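## Task

Shake or nudge the feeder tray until the clear vial contains between 10 and 12 tablets, with no tablet spilled. At the finish the tray must rest against its stop and the vial must stand upright directly on the table, not held up by the robot. Release everything and move the grippers away.

## Robot and tools

Robot: two six-joint UR7e-type arms, left_arm and right_arm, each with a two-finger parallel gripper (opening 0 to 50 mm) and a fisheye wrist camera: cam_left_wrist and cam_right_wrist, both 616x616 pixels. The arm names are labels only; they do not match left or right in an image.

Frames: all reported positions share one scene frame with its origin on the table top between the arms, +x out over the table, +z up, left_arm on the +y side (its base near y +0.445 m, right_arm's near y -0.321 m). Each gripper has its own axes: fingers point along +z and close along x. end_effector_position is the point midway between the pads; fingertips extend 17.5 mm past it. A flat block protrudes about 9 cm toward the gripper's -y side and rotates with it, so mind it near the tray and vial.

Row layout (used by execute_actions and move): a single list of 18 numbers covering both arms, each in [-1, 1]. First nine for left_arm: dx, dy, dz, rx, ry, rz, gripper position, force_limit, speed; then the same nine for right_arm. dx..rz are an offset, not a pose: a displacement of that gripper from its measured pose at the start of the action (for move, from the pose in the scene's latest result), expressed in the gripper's own axes. Scale: 1.0 = 0.6 m for dx, dy, dz and 180 degrees for the rotation vector rx, ry, rz. Gripper position: +1 fully open, about -0.65 pads touching, -1 means close until blocked. force_limit: -1 about 20 N per pad, 0 about 102 N, +1 about 185 N. speed: -1 is 20 mm/s, 0 is 85, +1 is 150. A zero in the last three numbers is a real command; to leave a gripper unchanged, repeat its previous three values. New force or speed only apply once position changes by at least 0.01.

execute_actions(actions): a list of actions; each action is a list of up to 15 rows, one row per 1/30 s control step. If fewer rows are given, the last one is held until 15 steps pass. Every row in an action is measured from the action's start pose, not from the row before. An empty list just returns state and images. Per step the command is clipped to 100 mm and 16 degrees from the current pose, so large offsets need several actions.

move(target, speed, stop_force, blocking): target is one 18-number row as above (offsets from the last reported pose). The gripper goes straight toward it; both arms finish together, in 0.5 to 10 s. speed is the top path speed in m/s, 0.002 to 0.5 (default 0.25); turning is capped at twice that in rad/s. stop_force (optional, 9 to 40 N, shared by both arms) ends an arm's path when its wrist sensor feels that much extra push against the motion; then the gripper backs to its pose two steps earlier. Use it only with slow speeds and no rotation, and omit it when pulling off something. blocking=false returns after 0.5 s while the motion continues; it cannot be combined with stop_force. The result's move: line reports done, off_target, moving, held, contact or fault, and limits such as paced (command clipped) or held (steps blocked).

wait(seconds): 0 to 10; lets the scene run with commands held; wait(0) checks a running move. stop(): brakes a running move (fingers keep going). zoom_image(camera, region): region [x0, y0, x1, y1] in pixels of that camera's latest image, at most 504x504. read_manual(section): licence texts only. finished_scene(scene): ends the current scene (give its number) and reports success; irreversible, so only call it once the vial count, tray position and release are all settled.

Results: each arm's pose (position in m, quaternion wxyz) and velocities; "Hand target" lines show where the controller is driving; step readings list positions at some steps, with HELD marking throttled steps. object_status: 0 moving, 1 stopped while opening, 2 stopped while closing (a grip), 3 reached target or pads met (usually nothing held). Opening in mm is about (250 - position_measured) x 0.202. Wrist force and torque lines are in the gripper's axes, noisy (offset up to about 4 N, saturating near 50 N); pressing on a surface shows a force pointing back into the arm. "pose unreachable" means the clearance check altered that arm's command. Printed hand positions can be off, more at long reach; arms can lag after big moves.

Cautions: arms are stiff, so driving even slightly past a firm contact can trigger a fault stop (150 N external force or joint torque at its limit: wrist joints 24.9 N m, others 133 N m), freezing that arm for 10 s. Approach the tray slowly; tap or shake it gently so tablets trickle rather than pour, and watch the count in the cameras. Do not tip the vial, spill tablets, or push anything off the table. Keep the arms from striking each other. Long holding heats motors (warning at 70 °C, brakes at 85 °C). Loose objects may occasionally get nudged by outside pushes. Finish with tray on its stop, vial upright on the table, grippers open and withdrawn.

Each tool is called after "Request:" in YAML: its name, and indented under it one key for each argument.

## Session

Request:
execute_actions:
  actions: []

Scene clock: 0.00 s.
left_arm: end_effector_position=(+0.4053, +0.4584, +0.1867) position_measured=3 object_status=3 end_effector_quat_wxyz=(+0.000, +0.695, +0.719, -0.000) end_effector_velocity=(-0.001, +0.000, +0.000) end_effector_angular_velocity=(+0.000, +0.002, +0.001) | right_arm: end_effector_position=(+0.2992, -0.2595, +0.3349) position_measured=3 object_status=3 end_effector_quat_wxyz=(-0.042, +0.134, +0.988, -0.069) end_effector_velocity=(+0.001, +0.001, -0.000) end_effector_angular_velocity=(-0.001, +0.001, -0.000)
Joint positions: left_arm=[-0.318 -1.722  2.042 -1.891 -1.571 -0.315] | right_arm=[ 4.083 -1.117 -1.841 -1.915  1.556 -0.503]
Joint velocities: left_arm=[-0.    -0.001  0.     0.003 -0.    -0.001] | right_arm=[-0.    -0.003  0.001  0.001  0.     0.   ]
Joint torques (N m, as the arm reports them, + toward a larger angle): no reading
Wrist force (N, on the end effector, along its own x y z axes, offset not removed): no reading
Wrist torque (N m, same axes, about the end effector's origin, offset not removed): no reading
Hand target (left_arm): +0.405, +0.458, +0.187; +0.000, +0.695, +0.719, -0.000
Hand target (right_arm): +0.299, -0.260, +0.335; -0.042, +0.134, +0.988, -0.069
camera_calibration (this result's frames):
cam_right_wrist: T_world_to_cam=[[-0.960324, 0.275727, 0.0418643, 0.348587], [0.278875, 0.948036, 0.153156, 0.113282], [0.00254033, 0.158754, -0.987315, 0.519099], [0, 0, 0, 1]] pos_world=[0.301846, -0.28592, 0.480571]

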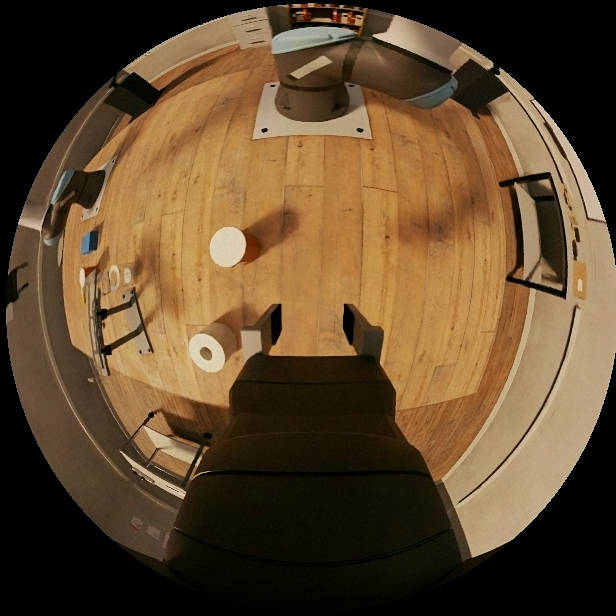

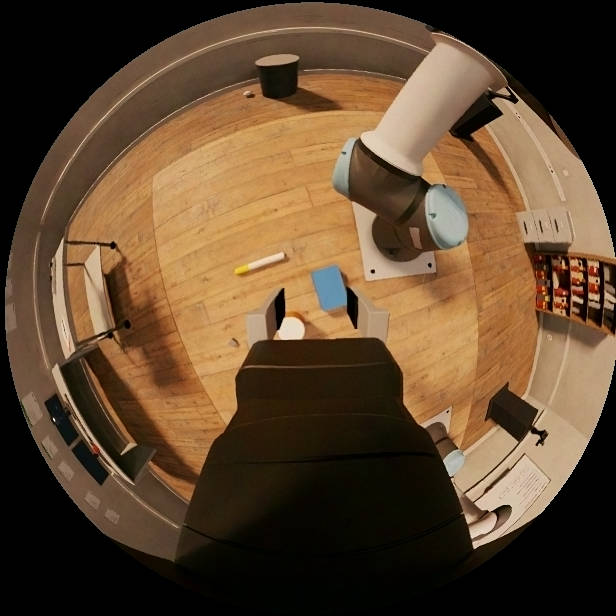

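The vial looks offset. Look from above.

Request:
move:
  target: [-0.66,0.05,-0.27,0,0,0,1,0,0,0,0,0,0,0,0,1,0,0]

Request:
zoom_image:
  camera: "cam_left_wrist"
  region: [200,160,420,360]

Scene clock: 11.17 s.
left_arm: end_effector_position=(+0.4487, +0.0637, +0.3484) position_measured=3 object_status=3 end_effector_quat_wxyz=(+0.000, +0.695, +0.719, -0.001) end_effector_velocity=(+0.001, -0.002, +0.002) end_effector_angular_velocity=(+0.000, -0.000, +0.001) | right_arm: end_effector_position=(+0.2992, -0.2595, +0.3349) position_measured=3 object_status=3 end_effector_quat_wxyz=(-0.042, +0.134, +0.988, -0.069) end_effector_velocity=(+0.000, +0.000, +0.001) end_effector_angular_velocity=(+0.001, -0.002, +0.001)
Joint positions: left_arm=[-0.935 -1.328  1.211 -1.454 -1.572 -0.932] | right_arm=[ 4.083 -1.117 -1.841 -1.915  1.556 -0.503]
Joint velocities: left_arm=[-0.001  0.006 -0.013  0.006  0.    -0.002] | right_arm=[ 0.001  0.001  0.001  0.001 -0.001  0.   ]
Joint torques (N m, as the arm reports them, + toward a larger angle): left_arm=[ -8.07 -25.36 -31.84  -1.66   0.32  -0.89] | right_arm=[-2.75  3.68 25.87  2.9  -0.16 -0.07]
Wrist force (N, on the end effector, along its own x y z axes, offset not removed): left_arm=[-1.0 -1.3 -1.1] | right_arm=[-1.3 0.6 0.4]
Wrist torque (N m, same axes, about the end effector's origin, offset not removed): left_arm=[-0.29 0.16 0.05] | right_arm=[-0.04 0.06 0.21]
Hand target (left_arm): +0.449, +0.063, +0.348; -0.000, +0.695, +0.719, -0.001
Hand target (right_arm): +0.299, -0.260, +0.335; -0.042, +0.134, +0.988, -0.069
Off the commanded pose (left_arm): 0.001 m, 0 deg.
Off the commanded pose (right_arm): 0.000 m, 0 deg.
move: done
camera_calibration (this result's frames):
cam_left_wrist: T_world_to_cam=[[-0.0453027, 0.99897, -0.00253176, -0.0381216], [0.972889, 0.044695, 0.226913, -0.503639], [0.226792, 0.00781665, -0.973912, 0.388724], [0, 0, 0, 1]] pos_world=[0.400098, 0.057554, 0.492769]
cam_right_wrist: T_world_to_cam=[[-0.960324, 0.275727, 0.0418644, 0.348587], [0.278875, 0.948036, 0.153156, 0.113282], [0.00254027, 0.158754, -0.987315, 0.519099], [0, 0, 0, 1]] pos_world=[0.301846, -0.28592, 0.480571]

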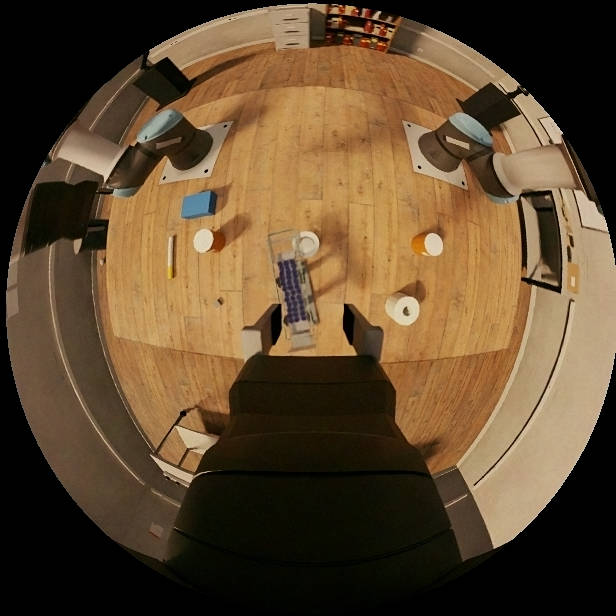

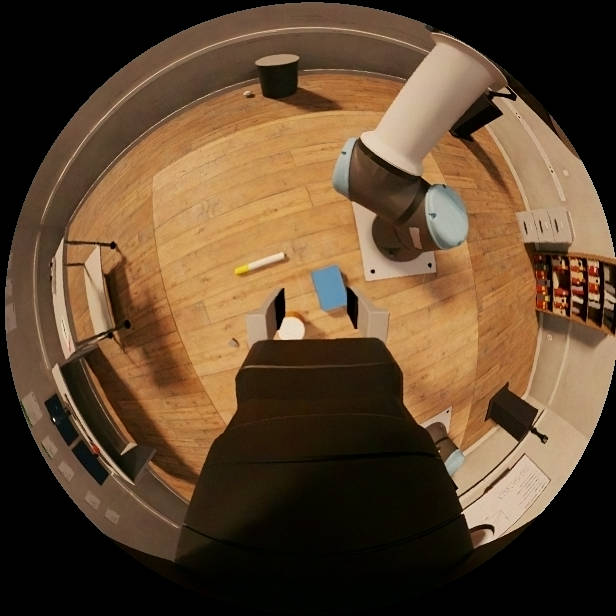

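Region (200, 160, 420, 360) of cam_left_wrist's 616x616 image, scaled by 2.291, with more detail than that image has; it fills the top 458 rows of this view, and the rest is white.

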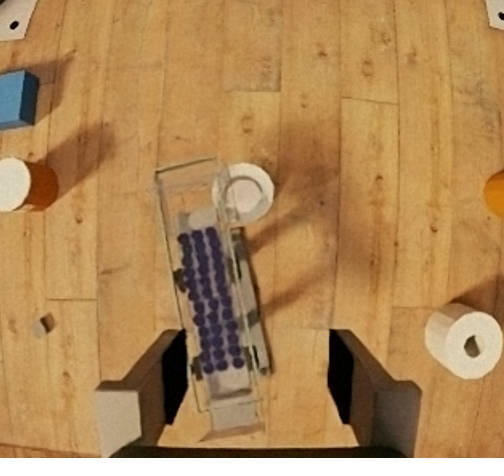

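Request:
move:
  target: [0.12,-0.2,0.33,0,0,0.378,1,0,0,0,0,0,0,0,0,1,0,0]

Request:
move:
  target: [0,0,0.167,-0.25,0,0,1,0,0,0,0,0,0,0,0,1,0,0]

Scene clock: 36.07 s.
left_arm: end_effector_position=(+0.3262, +0.1316, +0.1507) position_measured=3 object_status=3 end_effector_quat_wxyz=(+0.000, +0.978, +0.207, -0.000) end_effector_velocity=(-0.001, +0.001, -0.002) end_effector_angular_velocity=(-0.001, +0.000, -0.010) | right_arm: end_effector_position=(+0.2992, -0.2595, +0.3349) position_measured=3 object_status=3 end_effector_quat_wxyz=(-0.042, +0.134, +0.988, -0.069) end_effector_velocity=(-0.000, -0.000, -0.000) end_effector_angular_velocity=(+0.000, +0.001, -0.001)
Joint positions: left_arm=[-1.107 -1.572  2.004 -2.003 -1.572  0.082] | right_arm=[ 4.083 -1.117 -1.841 -1.915  1.556 -0.503]
Joint velocities: left_arm=[-0.002 -0.002  0.007 -0.006 -0.001  0.008] | right_arm=[-0.001 -0.     0.    -0.     0.001 -0.   ]
Joint torques (N m, as the arm reports them, + toward a larger angle): left_arm=[ -9.26 -34.66 -16.31  -4.1   -1.26   1.08] | right_arm=[-2.99  3.98 25.97  2.83 -0.16 -0.11]
Wrist force (N, on the end effector, along its own x y z axes, offset not removed): left_arm=[1.7 -1.6 -1.4] | right_arm=[-0.7 -0.9 -0.4]
Wrist torque (N m, same axes, about the end effector's origin, offset not removed): left_arm=[-0.45 -0.26 -0.01] | right_arm=[-0.24 -0.11 0.12]
Hand target (left_arm): +0.326, +0.132, +0.150; +0.000, +0.978, +0.207, -0.000
Hand target (right_arm): +0.299, -0.260, +0.335; -0.042, +0.134, +0.988, -0.069
Off the commanded pose (left_arm): 0.000 m, 0 deg.
Off the commanded pose (right_arm): 0.000 m, 0 deg.
move: done
camera_calibration (this result's frames):
cam_left_wrist: T_world_to_cam=[[0.909058, 0.41666, -0.00269139, -0.346604], [0.406249, -0.884872, 0.227953, -0.0356688], [0.0925975, -0.208316, -0.973668, 0.295629], [0, 0, 0, 1]] pos_world=[0.302199, 0.174438, 0.295043]
cam_right_wrist: T_world_to_cam=[[-0.960324, 0.275727, 0.0418644, 0.348587], [0.278875, 0.948036, 0.153156, 0.113282], [0.00254022, 0.158754, -0.987315, 0.519099], [0, 0, 0, 1]] pos_world=[0.301846, -0.28592, 0.480571]

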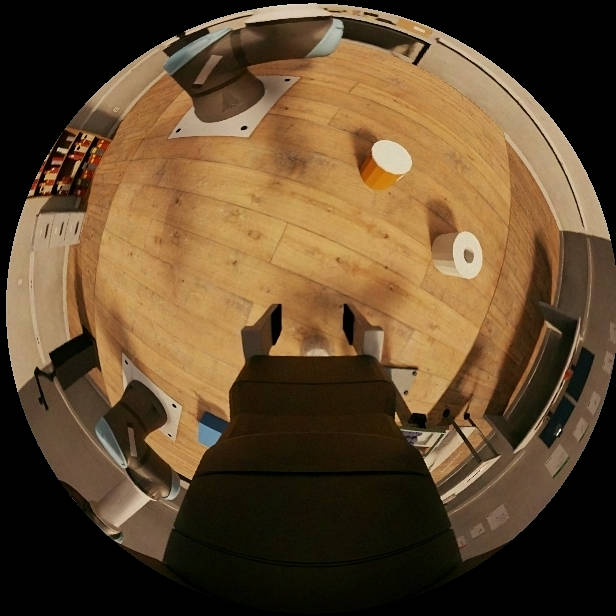

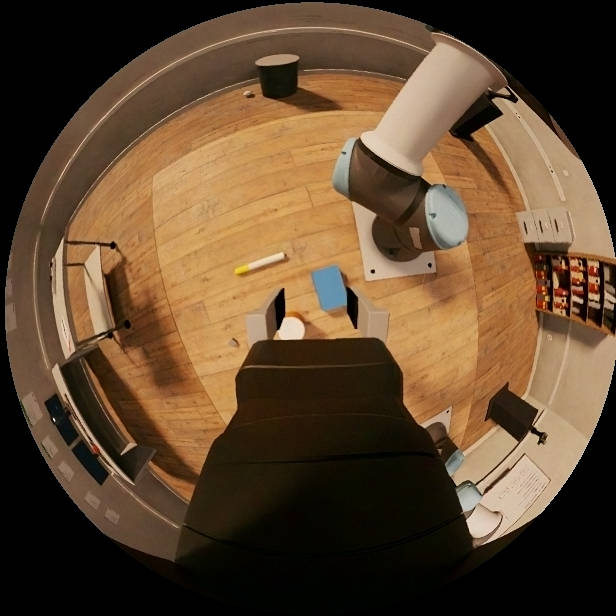

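Scene clock: 38.33 s.
left_arm: end_effector_position=(+0.3260, +0.1318, +0.0508) position_measured=3 object_status=3 end_effector_quat_wxyz=(+0.374, +0.904, +0.192, +0.079) end_effector_velocity=(+0.001, -0.001, -0.001) end_effector_angular_velocity=(-0.014, -0.007, +0.001) | right_arm: end_effector_position=(+0.2992, -0.2595, +0.3349) position_measured=3 object_status=3 end_effector_quat_wxyz=(-0.042, +0.134, +0.988, -0.069) end_effector_velocity=(+0.000, -0.001, -0.000) end_effector_angular_velocity=(-0.002, +0.000, -0.001)
Joint positions: left_arm=[-1.046 -1.317  2.664 -3.697 -1.672  0.102] | right_arm=[ 4.083 -1.117 -1.841 -1.915  1.556 -0.503]
Joint velocities: left_arm=[ 0.001  0.023  0.005 -0.043 -0.001 -0.001] | right_arm=[-0.001 -0.001 -0.    -0.001 -0.002  0.   ]
Joint torques (N m, as the arm reports them, + toward a larger angle): left_arm=[ 9.1  -5.63 -3.4  -4.39 -1.38 -1.2 ] | right_arm=[-2.54  3.57 25.94  2.88 -0.11 -0.16]
Wrist force (N, on the end effector, along its own x y z axes, offset not removed): left_arm=[0.5 -1.5 -0.8] | right_arm=[-3.1 2.0 -1.7]
Wrist torque (N m, same axes, about the end effector's origin, offset not removed): left_arm=[-0.34 -0.03 -0.04] | right_arm=[0.19 0.36 0.21]
Hand target (left_arm): +0.326, +0.132, +0.051; +0.375, +0.904, +0.191, +0.079
Hand target (right_arm): +0.299, -0.260, +0.335; -0.042, +0.134, +0.988, -0.069
Off the commanded pose (left_arm): 0.001 m, 0 deg.
Off the commanded pose (right_arm): 0.000 m, 0 deg.
move: done
camera_calibration (this result's frames):
cam_left_wrist: T_world_to_cam=[[0.911, 0.412278, -0.0102595, -0.346446], [0.225979, -0.47822, 0.848669, -0.0389832], [0.344982, -0.775456, -0.528824, 0.168371], [0, 0, 0, 1]] pos_world=[0.266336, 0.254754, 0.118568]
cam_right_wrist: T_world_to_cam=[[-0.960324, 0.275727, 0.0418642, 0.348587], [0.278875, 0.948036, 0.153156, 0.113282], [0.00254044, 0.158754, -0.987315, 0.519099], [0, 0, 0, 1]] pos_world=[0.301846, -0.28592, 0.480571]

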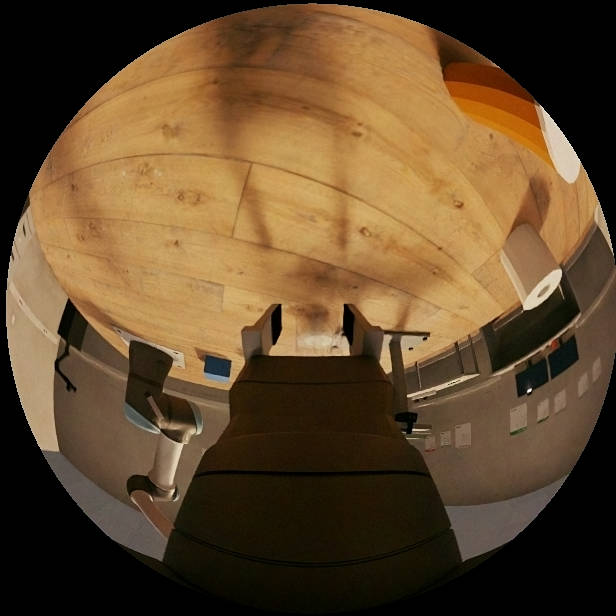

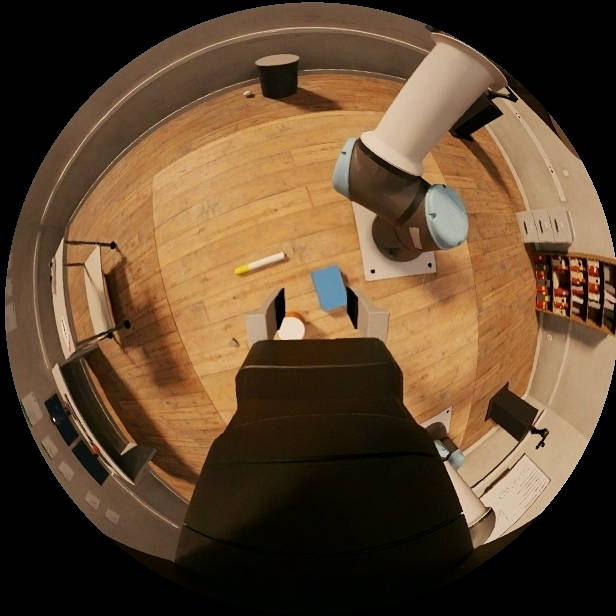

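Request:
move:
  target: [0.008,0,0.008,-0.083,0,0,0.35,0,0,0.013,0.53,0.03,0,0,0,1,0,0]

Request:
zoom_image:
  camera: "cam_right_wrist"
  region: [180,150,440,350]

Scene clock: 54.03 s.
left_arm: end_effector_position=(+0.3317, +0.1308, +0.0475) position_measured=100 object_status=3 end_effector_quat_wxyz=(+0.488, +0.848, +0.180, +0.103) end_effector_velocity=(-0.000, -0.000, +0.000) end_effector_angular_velocity=(-0.004, -0.000, +0.001) | right_arm: end_effector_position=(+0.3728, +0.0435, +0.2714) position_measured=3 object_status=3 end_effector_quat_wxyz=(-0.042, +0.134, +0.988, -0.069) end_effector_velocity=(+0.001, +0.002, -0.000) end_effector_angular_velocity=(-0.001, -0.000, -0.000)
Joint positions: left_arm=[-0.996 -0.938  2.7   -4.369 -1.737  0.098] | right_arm=[ 4.366 -1.715 -1.505 -1.65   1.601 -0.223]
Joint velocities: left_arm=[-0.     0.005 -0.    -0.008 -0.    -0.002] | right_arm=[ 0.    -0.006  0.007 -0.002 -0.     0.001]
Joint torques (N m, as the arm reports them, + toward a larger angle): left_arm=[  8.89 -15.12  -6.57  -4.34  -1.49  -0.94] | right_arm=[11.3  25.58 33.28  0.88  1.34  2.59]
Wrist force (N, on the end effector, along its own x y z axes, offset not removed): left_arm=[-0.5 -1.5 -1.6] | right_arm=[-1.5 0.0 -1.1]
Wrist torque (N m, same axes, about the end effector's origin, offset not removed): left_arm=[-0.33 0.08 0.03] | right_arm=[-0.13 0.11 0.05]
Hand target (left_arm): +0.332, +0.131, +0.047; +0.488, +0.848, +0.180, +0.103
Hand target (right_arm): +0.373, +0.044, +0.271; -0.042, +0.134, +0.988, -0.069
Off the commanded pose (left_arm): 0.000 m, 0 deg.
Off the commanded pose (right_arm): 0.001 m, 0 deg.
move: done
camera_calibration (this result's frames):
cam_left_wrist: T_world_to_cam=[[0.912097, 0.409809, -0.01165, -0.35122], [0.130037, -0.262235, 0.956203, -0.0394648], [0.388806, -0.873664, -0.292474, 0.150886], [0, 0, 0, 1]] pos_world=[0.266813, 0.265408, 0.0777749]
cam_right_wrist: T_world_to_cam=[[-0.960331, 0.275713, 0.0417861, 0.338398], [0.278849, 0.948007, 0.153385, -0.184834], [0.00267663, 0.158952, -0.987283, 0.408011], [0, 0, 0, 1]] pos_world=[0.375423, 0.0170694, 0.417032]

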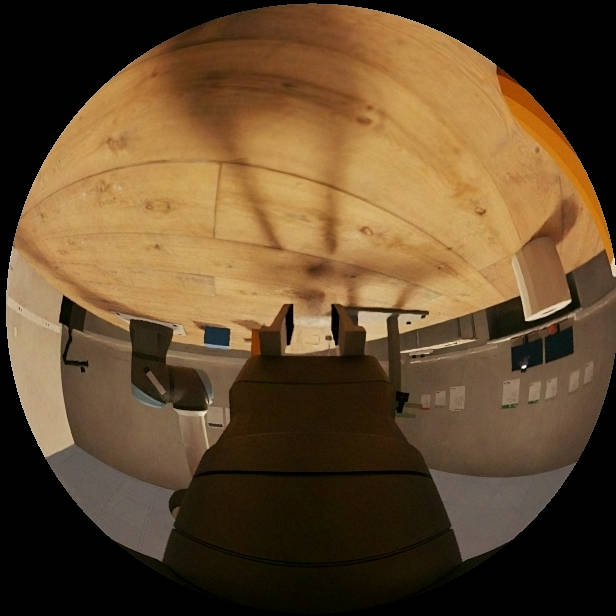

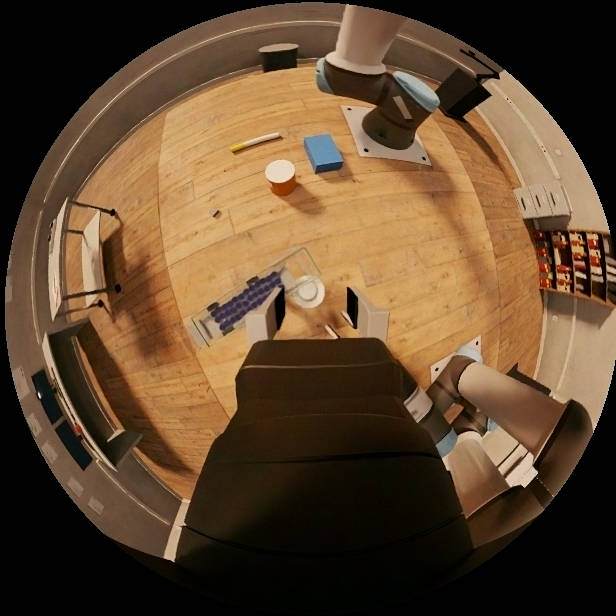

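Region (180, 150, 440, 350) of cam_right_wrist's 616x616 image, scaled by 1.938, with more detail than that image has; it fills the top 388 rows of this view, and the rest is white.

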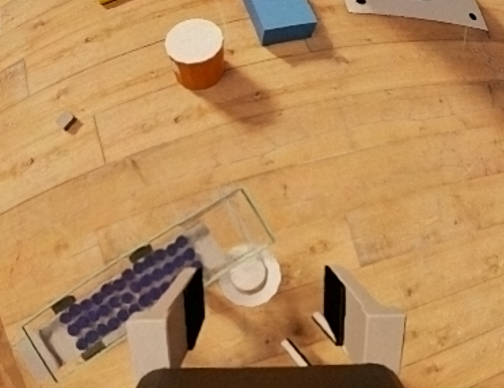

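Request:
move:
  target: [0,0.0625,0.108,0,0,0,0.35,0,0,0,0,0,0,0,0,1,0,0]
  speed: 0.04
  stop_force: 12

Request:
zoom_image:
  camera: "cam_right_wrist"
  region: [180,150,440,350]

Scene clock: 61.77 s.
left_arm: end_effector_position=(+0.3620, +0.0625, +0.0474) position_measured=100 object_status=3 end_effector_quat_wxyz=(+0.488, +0.848, +0.180, +0.103) end_effector_velocity=(+0.001, -0.002, +0.000) end_effector_angular_velocity=(+0.000, -0.001, -0.001) | right_arm: end_effector_position=(+0.3728, +0.0435, +0.2714) position_measured=3 object_status=3 end_effector_quat_wxyz=(-0.042, +0.134, +0.988, -0.069) end_effector_velocity=(+0.000, -0.001, -0.001) end_effector_angular_velocity=(-0.003, -0.000, -0.000)
Joint positions: left_arm=[-1.044 -0.966  2.53  -4.175 -1.696  0.073] | right_arm=[ 4.366 -1.715 -1.505 -1.65   1.601 -0.223]
Joint velocities: left_arm=[-0.     0.    -0.005  0.005  0.     0.001] | right_arm=[-0.    -0.001 -0.001 -0.001 -0.002 -0.   ]
Joint torques (N m, as the arm reports them, + toward a larger angle): left_arm=[ -8.96 -28.22  -9.05  -2.14   1.05  -1.03] | right_arm=[-13.2   39.17  16.66   4.41  -1.25  -1.64]
Wrist force (N, on the end effector, along its own x y z axes, offset not removed): left_arm=[-0.1 -2.2 -2.2] | right_arm=[-2.0 -0.7 -1.1]
Wrist torque (N m, same axes, about the end effector's origin, offset not removed): left_arm=[-0.50 0.04 -0.01] | right_arm=[-0.31 0.27 0.29]
Hand target (left_arm): +0.362, +0.062, +0.047; +0.488, +0.848, +0.180, +0.103
Hand target (right_arm): +0.373, +0.043, +0.271; -0.042, +0.134, +0.988, -0.069
Off the commanded pose (left_arm): 0.000 m, 0 deg.
Off the commanded pose (right_arm): 0.000 m, 0 deg.
move: done
camera_calibration (this result's frames):
cam_left_wrist: T_world_to_cam=[[0.912095, 0.409812, -0.0116773, -0.350904], [0.129978, -0.262037, 0.956265, -0.0611775], [0.388829, -0.873722, -0.292269, 0.0794468], [0, 0, 0, 1]] pos_world=[0.297119, 0.197188, 0.0776241]
cam_right_wrist: T_world_to_cam=[[-0.96033, 0.275718, 0.0417777, 0.338374], [0.278852, 0.948006, 0.153381, -0.184848], [0.00268428, 0.158946, -0.987284, 0.408005], [0, 0, 0, 1]] pos_world=[0.3754, 0.0170903, 0.417032]

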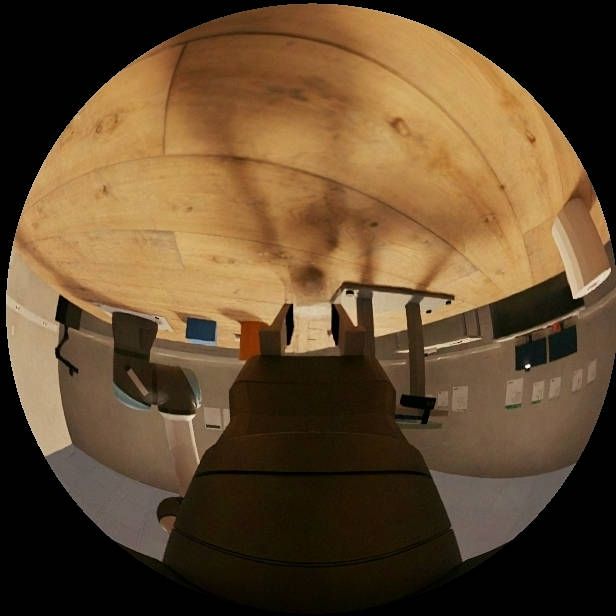

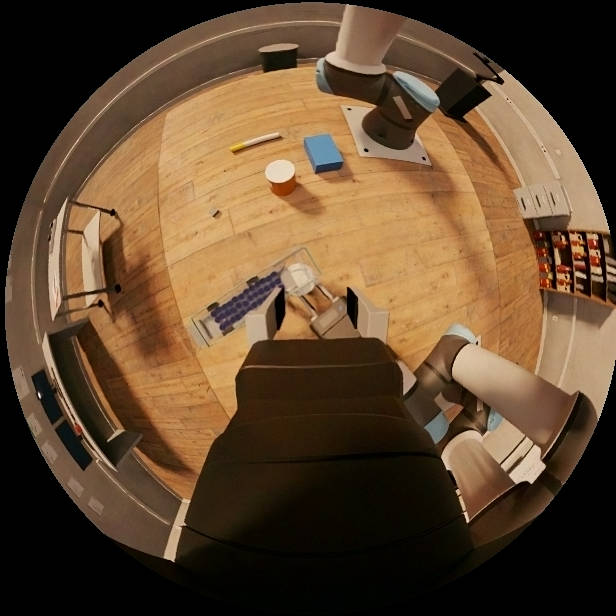

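Region (180, 150, 440, 350) of cam_right_wrist's 616x616 image, scaled by 1.938, with more detail than that image has; it fills the top 388 rows of this view, and the rest is white.

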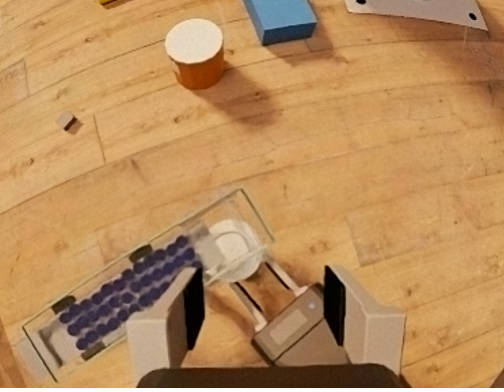

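16 mm more, then withdraw.

Request:
move:
  target: [0,0.0133,0.023,0,0,0,0.35,0,0,0,0,0,0,0,0,1,0,0]
  speed: 0.03
  stop_force: 12

Request:
move:
  target: [0,-0.08,-0.14,0,0,0,0.35,0,0,0,0,0,0,0,0,1,0,0]
  speed: 0.1

Request:
zoom_image:
  camera: "cam_right_wrist"
  region: [180,200,360,350]

Scene clock: 68.80 s.
left_arm: end_effector_position=(+0.3683, +0.0482, +0.0473) position_measured=100 object_status=3 end_effector_quat_wxyz=(+0.488, +0.848, +0.180, +0.103) end_effector_velocity=(+0.001, -0.003, +0.001) end_effector_angular_velocity=(-0.003, -0.002, +0.000) | right_arm: end_effector_position=(+0.3728, +0.0435, +0.2714) position_measured=3 object_status=3 end_effector_quat_wxyz=(-0.042, +0.134, +0.988, -0.069) end_effector_velocity=(-0.000, +0.000, -0.000) end_effector_angular_velocity=(-0.000, -0.001, +0.001)
Joint positions: left_arm=[-1.051 -0.964  2.493 -4.14  -1.69   0.069] | right_arm=[ 4.366 -1.715 -1.505 -1.65   1.601 -0.223]
Joint velocities: left_arm=[-0.001 -0.002 -0.007  0.005  0.001 -0.   ] | right_arm=[ 0.001 -0.    -0.     0.001 -0.001  0.   ]
Joint torques (N m, as the arm reports them, + toward a larger angle): left_arm=[-10.05 -18.87  -9.61  -2.1    1.45  -1.1 ] | right_arm=[-1.92 39.52 17.61  4.54 -1.2  -0.85]
Wrist force (N, on the end effector, along its own x y z axes, offset not removed): left_arm=[1.4 -3.3 -0.8] | right_arm=[-1.2 0.0 0.2]
Wrist torque (N m, same axes, about the end effector's origin, offset not removed): left_arm=[-0.65 -0.37 -0.03] | right_arm=[-0.30 0.00 0.11]
Hand target (left_arm): +0.368, +0.048, +0.047; +0.488, +0.848, +0.180, +0.103
Hand target (right_arm): +0.373, +0.043, +0.271; -0.042, +0.134, +0.988, -0.069
Off the commanded pose (left_arm): 0.000 m, 0 deg.
Off the commanded pose (right_arm): 0.000 m, 0 deg.
move: done
camera_calibration (this result's frames):
cam_left_wrist: T_world_to_cam=[[0.912094, 0.409815, -0.0116831, -0.350834], [0.129975, -0.262014, 0.956271, -0.0657069], [0.388834, -0.873728, -0.292247, 0.0644736], [0, 0, 0, 1]] pos_world=[0.303464, 0.182893, 0.077577]
cam_right_wrist: T_world_to_cam=[[-0.960331, 0.275713, 0.0417859, 0.338398], [0.278849, 0.948007, 0.153385, -0.184834], [0.00267688, 0.158952, -0.987283, 0.408011], [0, 0, 0, 1]] pos_world=[0.375423, 0.0170694, 0.417032]

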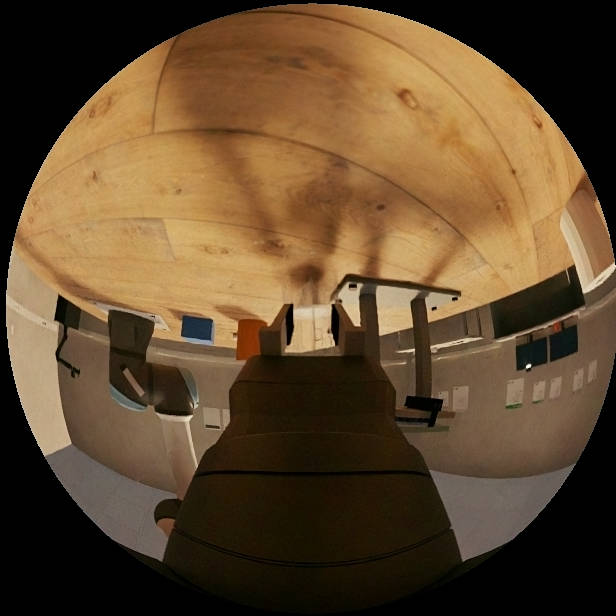

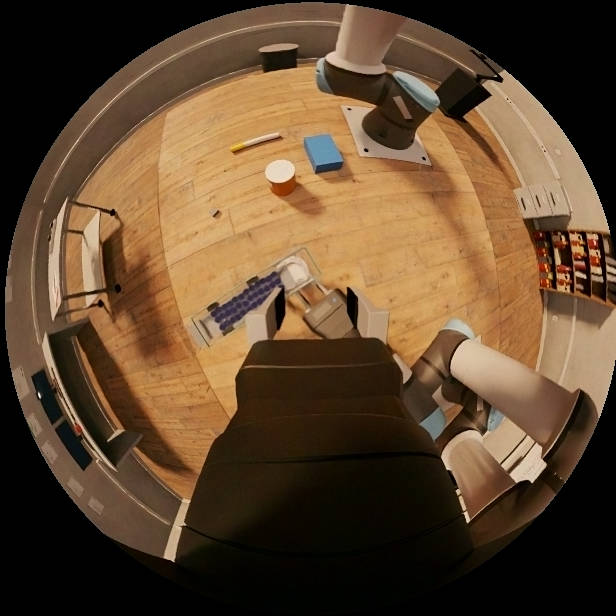

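Scene clock: 70.30 s.
left_arm: end_effector_position=(+0.3291, +0.1364, +0.0481) position_measured=100 object_status=3 end_effector_quat_wxyz=(+0.488, +0.848, +0.180, +0.103) end_effector_velocity=(-0.001, +0.002, -0.001) end_effector_angular_velocity=(+0.002, -0.001, -0.001) | right_arm: end_effector_position=(+0.3728, +0.0435, +0.2714) position_measured=3 object_status=3 end_effector_quat_wxyz=(-0.042, +0.134, +0.988, -0.069) end_effector_velocity=(+0.000, +0.000, -0.000) end_effector_angular_velocity=(-0.001, -0.002, +0.001)
Joint positions: left_arm=[-0.991 -0.936  2.714 -4.385 -1.742  0.1  ] | right_arm=[ 4.366 -1.715 -1.505 -1.65   1.601 -0.223]
Joint velocities: left_arm=[ 0.002  0.004  0.005 -0.008 -0.002  0.003] | right_arm=[ 0.001 -0.001  0.     0.001 -0.002 -0.   ]
Joint torques (N m, as the arm reports them, + toward a larger angle): left_arm=[  9.67 -13.96   9.09  -4.92  -1.54   1.52] | right_arm=[-2.36 39.   17.71  4.52 -1.15 -0.8 ]
Wrist force (N, on the end effector, along its own x y z axes, offset not removed): left_arm=[0.4 -2.7 -0.8] | right_arm=[0.3 0.3 0.0]
Wrist torque (N m, same axes, about the end effector's origin, offset not removed): left_arm=[-0.61 -0.10 -0.05] | right_arm=[-0.02 -0.28 0.14]
Hand target (left_arm): +0.329, +0.137, +0.048; +0.488, +0.848, +0.180, +0.103
Hand target (right_arm): +0.373, +0.043, +0.271; -0.042, +0.134, +0.988, -0.069
Off the commanded pose (left_arm): 0.000 m, 0 deg.
Off the commanded pose (right_arm): 0.000 m, 0 deg.
move: done
camera_calibration (this result's frames):
cam_left_wrist: T_world_to_cam=[[0.9121, 0.409803, -0.0116226, -0.351233], [0.129959, -0.26213, 0.956242, -0.0382518], [0.388824, -0.873699, -0.292347, 0.157009], [0, 0, 0, 1]] pos_world=[0.264282, 0.271088, 0.0783967]
cam_right_wrist: T_world_to_cam=[[-0.960331, 0.275713, 0.0417858, 0.338398], [0.278849, 0.948007, 0.153385, -0.184834], [0.00267695, 0.158952, -0.987283, 0.40801], [0, 0, 0, 1]] pos_world=[0.375423, 0.0170694, 0.417032]

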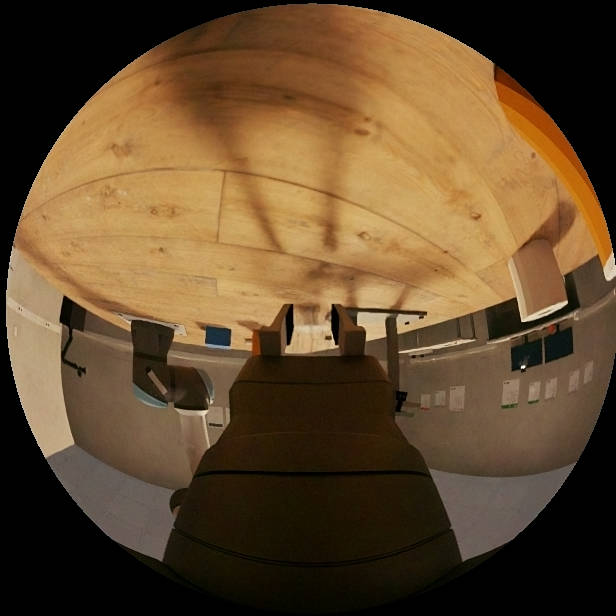

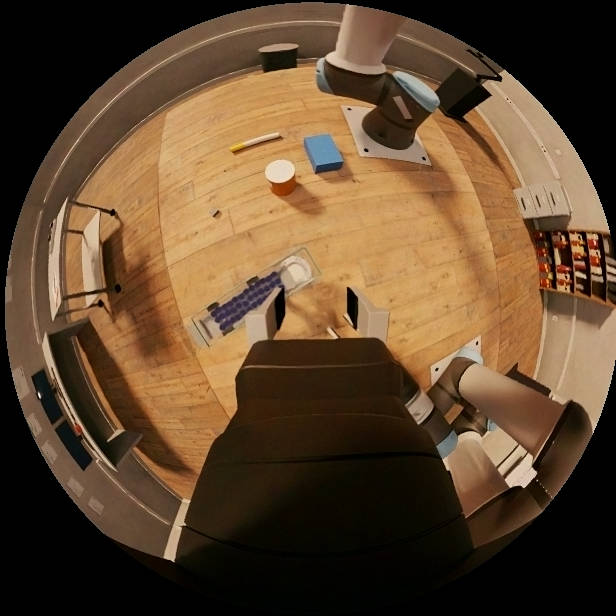

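Region (180, 200, 360, 350) of cam_right_wrist's 616x616 image, scaled by 2.800, with more detail than that image has.

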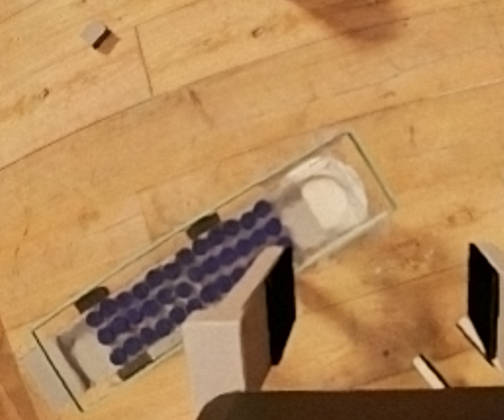

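Request:
move:
  target: [0,0,0,0,0,0,0.3,-1,0,-0.117,-0.145,0.233,-0.4,0,0,1,0,0]

Request:
move:
  target: [0,0.303,-0.175,0.333,0,0,0.3,-1,0,0,0,0,0,0,0,1,0,0]

Scene clock: 85.53 s.
left_arm: end_effector_position=(+0.3291, +0.1364, +0.0481) position_measured=107 object_status=3 end_effector_quat_wxyz=(+0.488, +0.848, +0.180, +0.103) end_effector_velocity=(-0.000, +0.000, -0.000) end_effector_angular_velocity=(+0.001, -0.000, -0.000) | right_arm: end_effector_position=(+0.4033, -0.0756, +0.1415) position_measured=3 object_status=3 end_effector_quat_wxyz=(+0.046, +0.133, +0.840, +0.524) end_effector_velocity=(+0.001, +0.000, -0.000) end_effector_angular_velocity=(+0.012, -0.004, -0.005)
Joint positions: left_arm=[-0.991 -0.936  2.714 -4.385 -1.742  0.1  ] | right_arm=[ 3.777 -1.81  -2.564  0.593  2.297 -0.388]
Joint velocities: left_arm=[ 0.     0.     0.     0.001 -0.     0.001] | right_arm=[-0.003 -0.018 -0.     0.034  0.004  0.01 ]
Joint torques (N m, as the arm reports them, + toward a larger angle): left_arm=[ -9.41 -39.2   -5.69  -2.18   1.09  -1.09] | right_arm=[-11.91  11.44   1.54   5.54   2.34   2.4 ]
Wrist force (N, on the end effector, along its own x y z axes, offset not removed): left_arm=[-0.3 -3.3 -0.7] | right_arm=[-1.6 1.9 -1.1]
Wrist torque (N m, same axes, about the end effector's origin, offset not removed): left_arm=[-0.63 0.02 -0.01] | right_arm=[0.10 0.13 0.06]
Hand target (left_arm): +0.329, +0.136, +0.048; +0.488, +0.848, +0.180, +0.103
Hand target (right_arm): +0.403, -0.076, +0.141; +0.046, +0.133, +0.839, +0.525
Off the commanded pose (left_arm): 0.000 m, 0 deg.
Off the commanded pose (right_arm): 0.000 m, 0 deg.
move: done
camera_calibration (this result's frames):
cam_left_wrist: T_world_to_cam=[[0.9121, 0.409803, -0.0116227, -0.351233], [0.129959, -0.262131, 0.956242, -0.0382517], [0.388824, -0.873699, -0.292347, 0.157009], [0, 0, 0, 1]] pos_world=[0.264282, 0.271088, 0.0783966]
cam_right_wrist: T_world_to_cam=[[-0.954003, 0.293565, 0.0608081, 0.402017], [0.105065, 0.137417, 0.984925, -0.169352], [0.280784, 0.946011, -0.16194, 0.12924], [0, 0, 0, 1]] pos_world=[0.36503, -0.217009, 0.163282]

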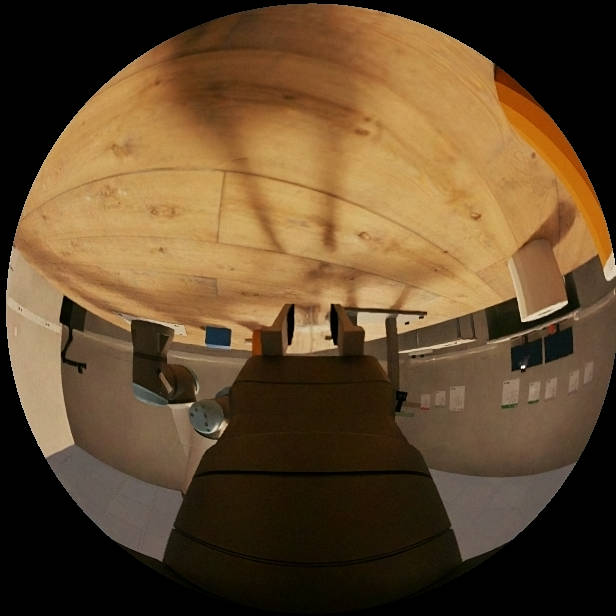

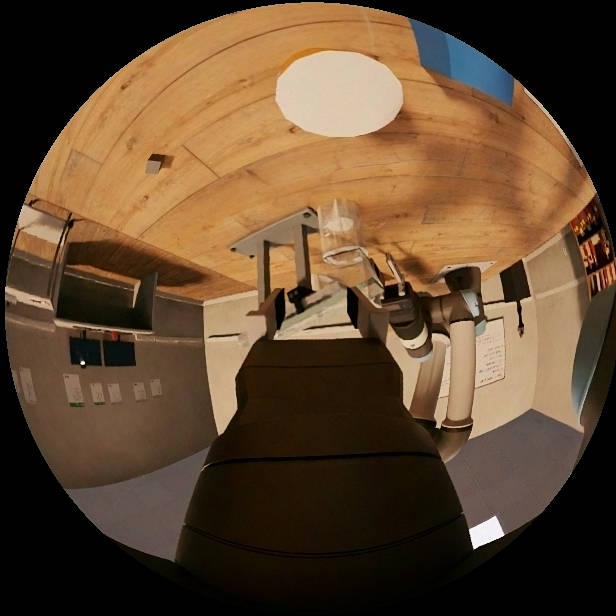

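Scene clock: 88.20 s.
left_arm: end_effector_position=(+0.3297, +0.1356, +0.2576) position_measured=107 object_status=3 end_effector_quat_wxyz=(+0.000, +0.978, +0.207, -0.001) end_effector_velocity=(+0.000, -0.001, +0.001) end_effector_angular_velocity=(+0.012, +0.007, +0.000) | right_arm: end_effector_position=(+0.4033, -0.0756, +0.1415) position_measured=3 object_status=3 end_effector_quat_wxyz=(+0.046, +0.133, +0.840, +0.524) end_effector_velocity=(-0.000, -0.000, +0.000) end_effector_angular_velocity=(+0.001, -0.001, +0.000)
Joint positions: left_arm=[-1.096 -1.648  1.791 -1.714 -1.572  0.093] | right_arm=[ 3.777 -1.81  -2.564  0.593  2.297 -0.388]
Joint velocities: left_arm=[-0.     0.009 -0.015  0.019 -0.    -0.001] | right_arm=[-0.    -0.    -0.     0.002  0.001 -0.   ]
Joint torques (N m, as the arm reports them, + toward a larger angle): left_arm=[ -9.3   -9.04 -32.26  -1.89   1.31  -1.  ] | right_arm=[10.76 29.83 19.43  1.57 -0.35 -2.54]
Wrist force (N, on the end effector, along its own x y z axes, offset not removed): left_arm=[1.1 -2.0 0.8] | right_arm=[1.5 -1.1 0.3]
Wrist torque (N m, same axes, about the end effector's origin, offset not removed): left_arm=[-0.34 -0.14 -0.08] | right_arm=[-0.30 -0.40 0.12]
Hand target (left_arm): +0.330, +0.136, +0.258; -0.001, +0.978, +0.207, -0.001
Hand target (right_arm): +0.403, -0.076, +0.141; +0.046, +0.133, +0.840, +0.524
Off the commanded pose (left_arm): 0.001 m, 0 deg.
Off the commanded pose (right_arm): 0.000 m, 0 deg.
move: done
camera_calibration (this result's frames):
cam_left_wrist: T_world_to_cam=[[0.909125, 0.416514, -0.00263109, -0.351257], [0.406136, -0.885037, 0.227515, -0.057734], [0.0924347, -0.207909, -0.973771, 0.400312], [0, 0, 0, 1]] pos_world=[0.305782, 0.178435, 0.402024]
cam_right_wrist: T_world_to_cam=[[-0.954003, 0.293565, 0.0608082, 0.402017], [0.105065, 0.137417, 0.984925, -0.169352], [0.280783, 0.946011, -0.16194, 0.12924], [0, 0, 0, 1]] pos_world=[0.36503, -0.217009, 0.163282]

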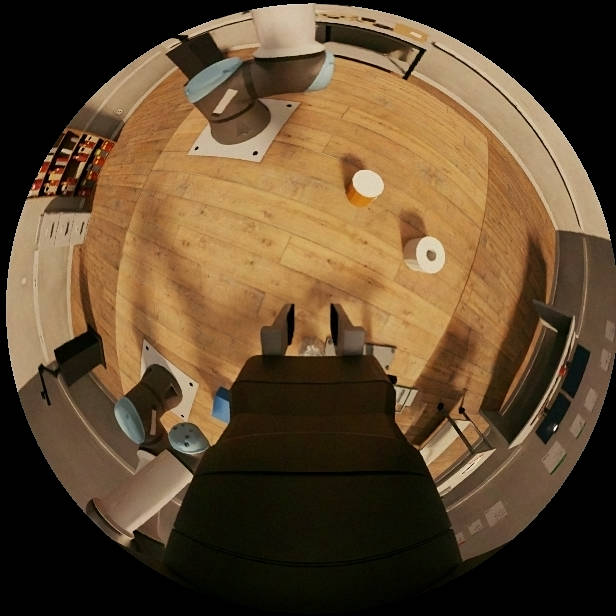

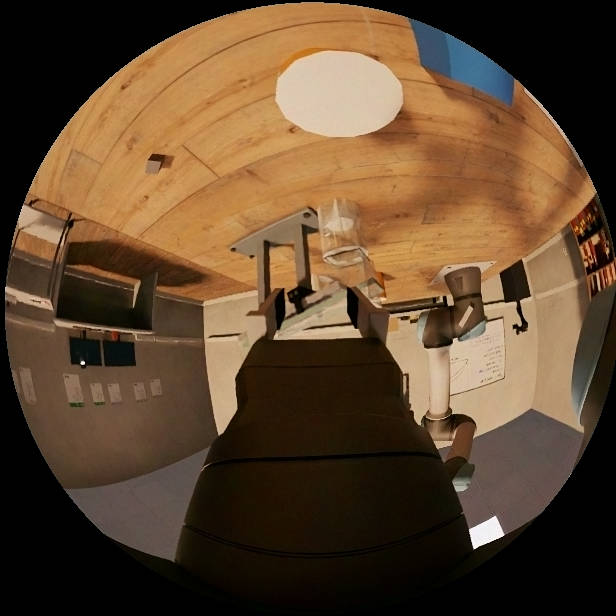

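Request:
move:
  target: [0.225,0.253,0,0,0.094,0.05,0.3,-1,0,0,0,0,0,0,0,1,0,0]

Request:
move:
  target: [0,0,0.07,0,0,0,0.3,-1,0,0,0,0,0,0,0,1,0,0]
  speed: 0.1

Request:
zoom_image:
  camera: "cam_left_wrist"
  region: [100,200,400,400]

Scene clock: 99.13 s.
left_arm: end_effector_position=(+0.5146, +0.0518, +0.2574) position_measured=107 object_status=3 end_effector_quat_wxyz=(-0.030, +0.981, +0.128, +0.143) end_effector_velocity=(+0.002, -0.000, -0.000) end_effector_angular_velocity=(+0.002, +0.000, +0.001) | right_arm: end_effector_position=(+0.4033, -0.0756, +0.1415) position_measured=3 object_status=3 end_effector_quat_wxyz=(+0.046, +0.133, +0.840, +0.524) end_effector_velocity=(-0.000, -0.000, +0.000) end_effector_angular_velocity=(-0.000, -0.001, -0.000)
Joint positions: left_arm=[-1.033 -1.269  1.416 -1.788 -1.285  0.324] | right_arm=[ 3.777 -1.81  -2.564  0.593  2.297 -0.388]
Joint velocities: left_arm=[ 0.001  0.005 -0.005  0.003  0.001  0.   ] | right_arm=[ 0.     0.002 -0.    -0.001 -0.001 -0.   ]
Joint torques (N m, as the arm reports them, + toward a larger angle): left_arm=[  9.19 -28.72 -32.19  -1.79   1.78   1.58] | right_arm=[10.8  30.12 19.56  1.56 -0.25 -2.55]
Wrist force (N, on the end effector, along its own x y z axes, offset not removed): left_arm=[0.4 -1.5 0.8] | right_arm=[-0.7 0.2 -2.3]
Wrist torque (N m, same axes, about the end effector's origin, offset not removed): left_arm=[-0.22 -0.05 -0.02] | right_arm=[-0.12 -0.10 0.16]
Hand target (left_arm): +0.515, +0.052, +0.257; -0.030, +0.981, +0.128, +0.143
Hand target (right_arm): +0.403, -0.076, +0.141; +0.046, +0.133, +0.840, +0.524
Off the commanded pose (left_arm): 0.000 m, 0 deg.
Off the commanded pose (right_arm): 0.000 m, 0 deg.
move: done
camera_calibration (this result's frames):
cam_left_wrist: T_world_to_cam=[[0.923447, 0.254157, 0.28749, -0.558005], [0.201959, -0.958952, 0.199056, -0.0906586], [0.32628, -0.125756, -0.936871, 0.231459], [0, 0, 0, 1]] pos_world=[0.458077, 0.083991, 0.395314]
cam_right_wrist: T_world_to_cam=[[-0.954003, 0.293565, 0.0608078, 0.402017], [0.105065, 0.137417, 0.984925, -0.169352], [0.280783, 0.946011, -0.16194, 0.12924], [0, 0, 0, 1]] pos_world=[0.36503, -0.217009, 0.163282]

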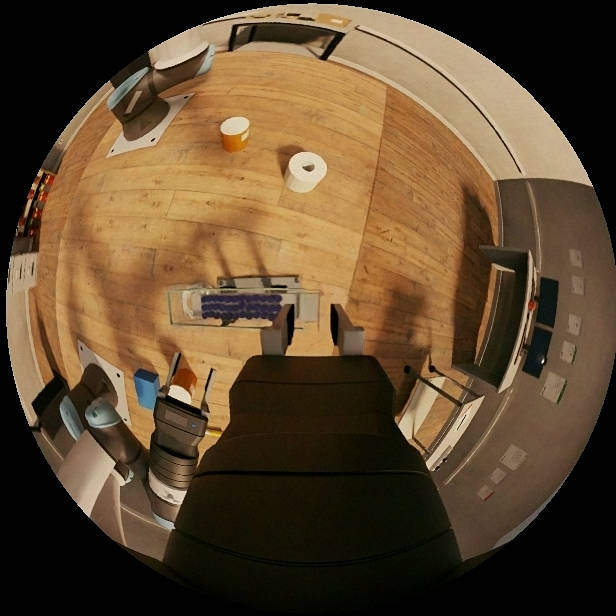

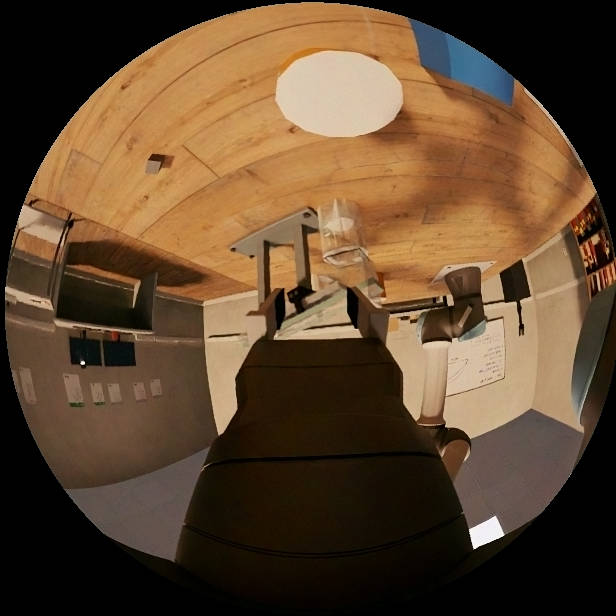

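Scene clock: 100.07 s.
left_arm: end_effector_position=(+0.5259, +0.0559, +0.2174) position_measured=107 object_status=3 end_effector_quat_wxyz=(-0.030, +0.981, +0.128, +0.143) end_effector_velocity=(+0.001, +0.000, -0.002) end_effector_angular_velocity=(+0.000, -0.001, -0.001) | right_arm: end_effector_position=(+0.4033, -0.0756, +0.1415) position_measured=3 object_status=3 end_effector_quat_wxyz=(+0.046, +0.133, +0.840, +0.524) end_effector_velocity=(-0.001, -0.000, -0.000) end_effector_angular_velocity=(-0.000, +0.002, +0.001)
Joint positions: left_arm=[-1.014 -1.238  1.479 -1.889 -1.287  0.344] | right_arm=[ 3.777 -1.81  -2.564  0.593  2.297 -0.388]
Joint velocities: left_arm=[ 0.001  0.001  0.003 -0.006  0.     0.003] | right_arm=[-0.    -0.    -0.001 -0.001  0.001 -0.   ]
Joint torques (N m, as the arm reports them, + toward a larger angle): left_arm=[  8.32 -27.04 -17.95  -4.22  -0.55   1.71] | right_arm=[11.05 29.91 19.42  1.47 -0.3  -2.56]
Wrist force (N, on the end effector, along its own x y z axes, offset not removed): left_arm=[0.8 -3.2 0.2] | right_arm=[-0.2 -0.3 0.6]
Wrist torque (N m, same axes, about the end effector's origin, offset not removed): left_arm=[-0.58 -0.10 0.02] | right_arm=[-0.16 -0.28 0.15]
Hand target (left_arm): +0.526, +0.056, +0.217; -0.030, +0.981, +0.128, +0.143
Hand target (right_arm): +0.403, -0.076, +0.141; +0.046, +0.133, +0.840, +0.524
Off the commanded pose (left_arm): 0.000 m, 0 deg.
Off the commanded pose (right_arm): 0.000 m, 0 deg.
move: done
camera_calibration (this result's frames):
cam_left_wrist: T_world_to_cam=[[0.923441, 0.254166, 0.2875, -0.55807], [0.201977, -0.958955, 0.199025, -0.0811021], [0.326285, -0.125719, -0.936874, 0.190832], [0, 0, 0, 1]] pos_world=[0.46946, 0.0880602, 0.355372]
cam_right_wrist: T_world_to_cam=[[-0.954003, 0.293565, 0.0608079, 0.402017], [0.105065, 0.137417, 0.984925, -0.169352], [0.280784, 0.946011, -0.16194, 0.12924], [0, 0, 0, 1]] pos_world=[0.36503, -0.217009, 0.163282]

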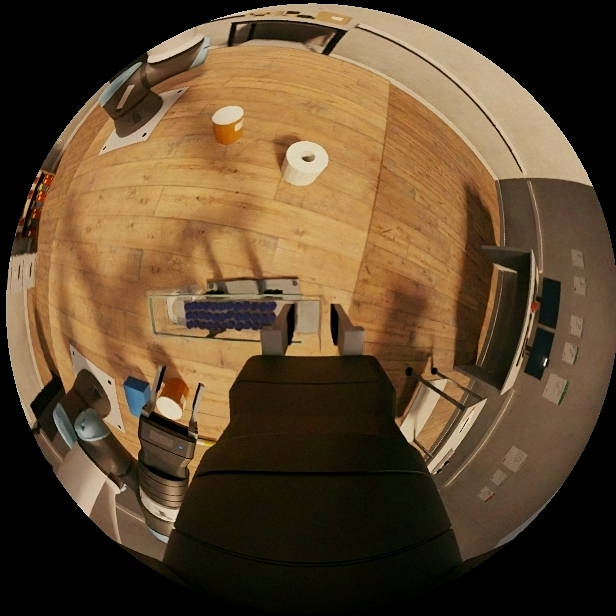

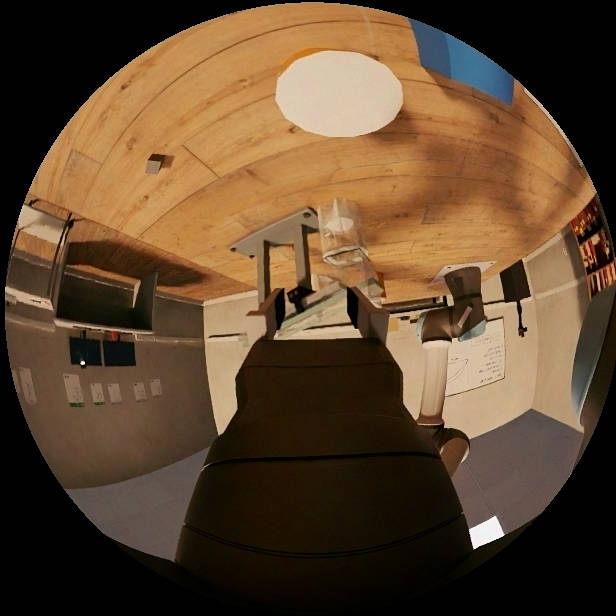

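Region (100, 200, 400, 400) of cam_left_wrist's 616x616 image, scaled by 1.680, with more detail than that image has.

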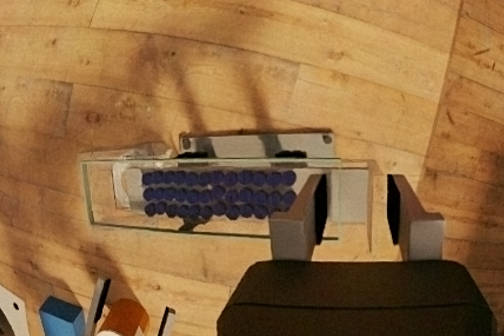

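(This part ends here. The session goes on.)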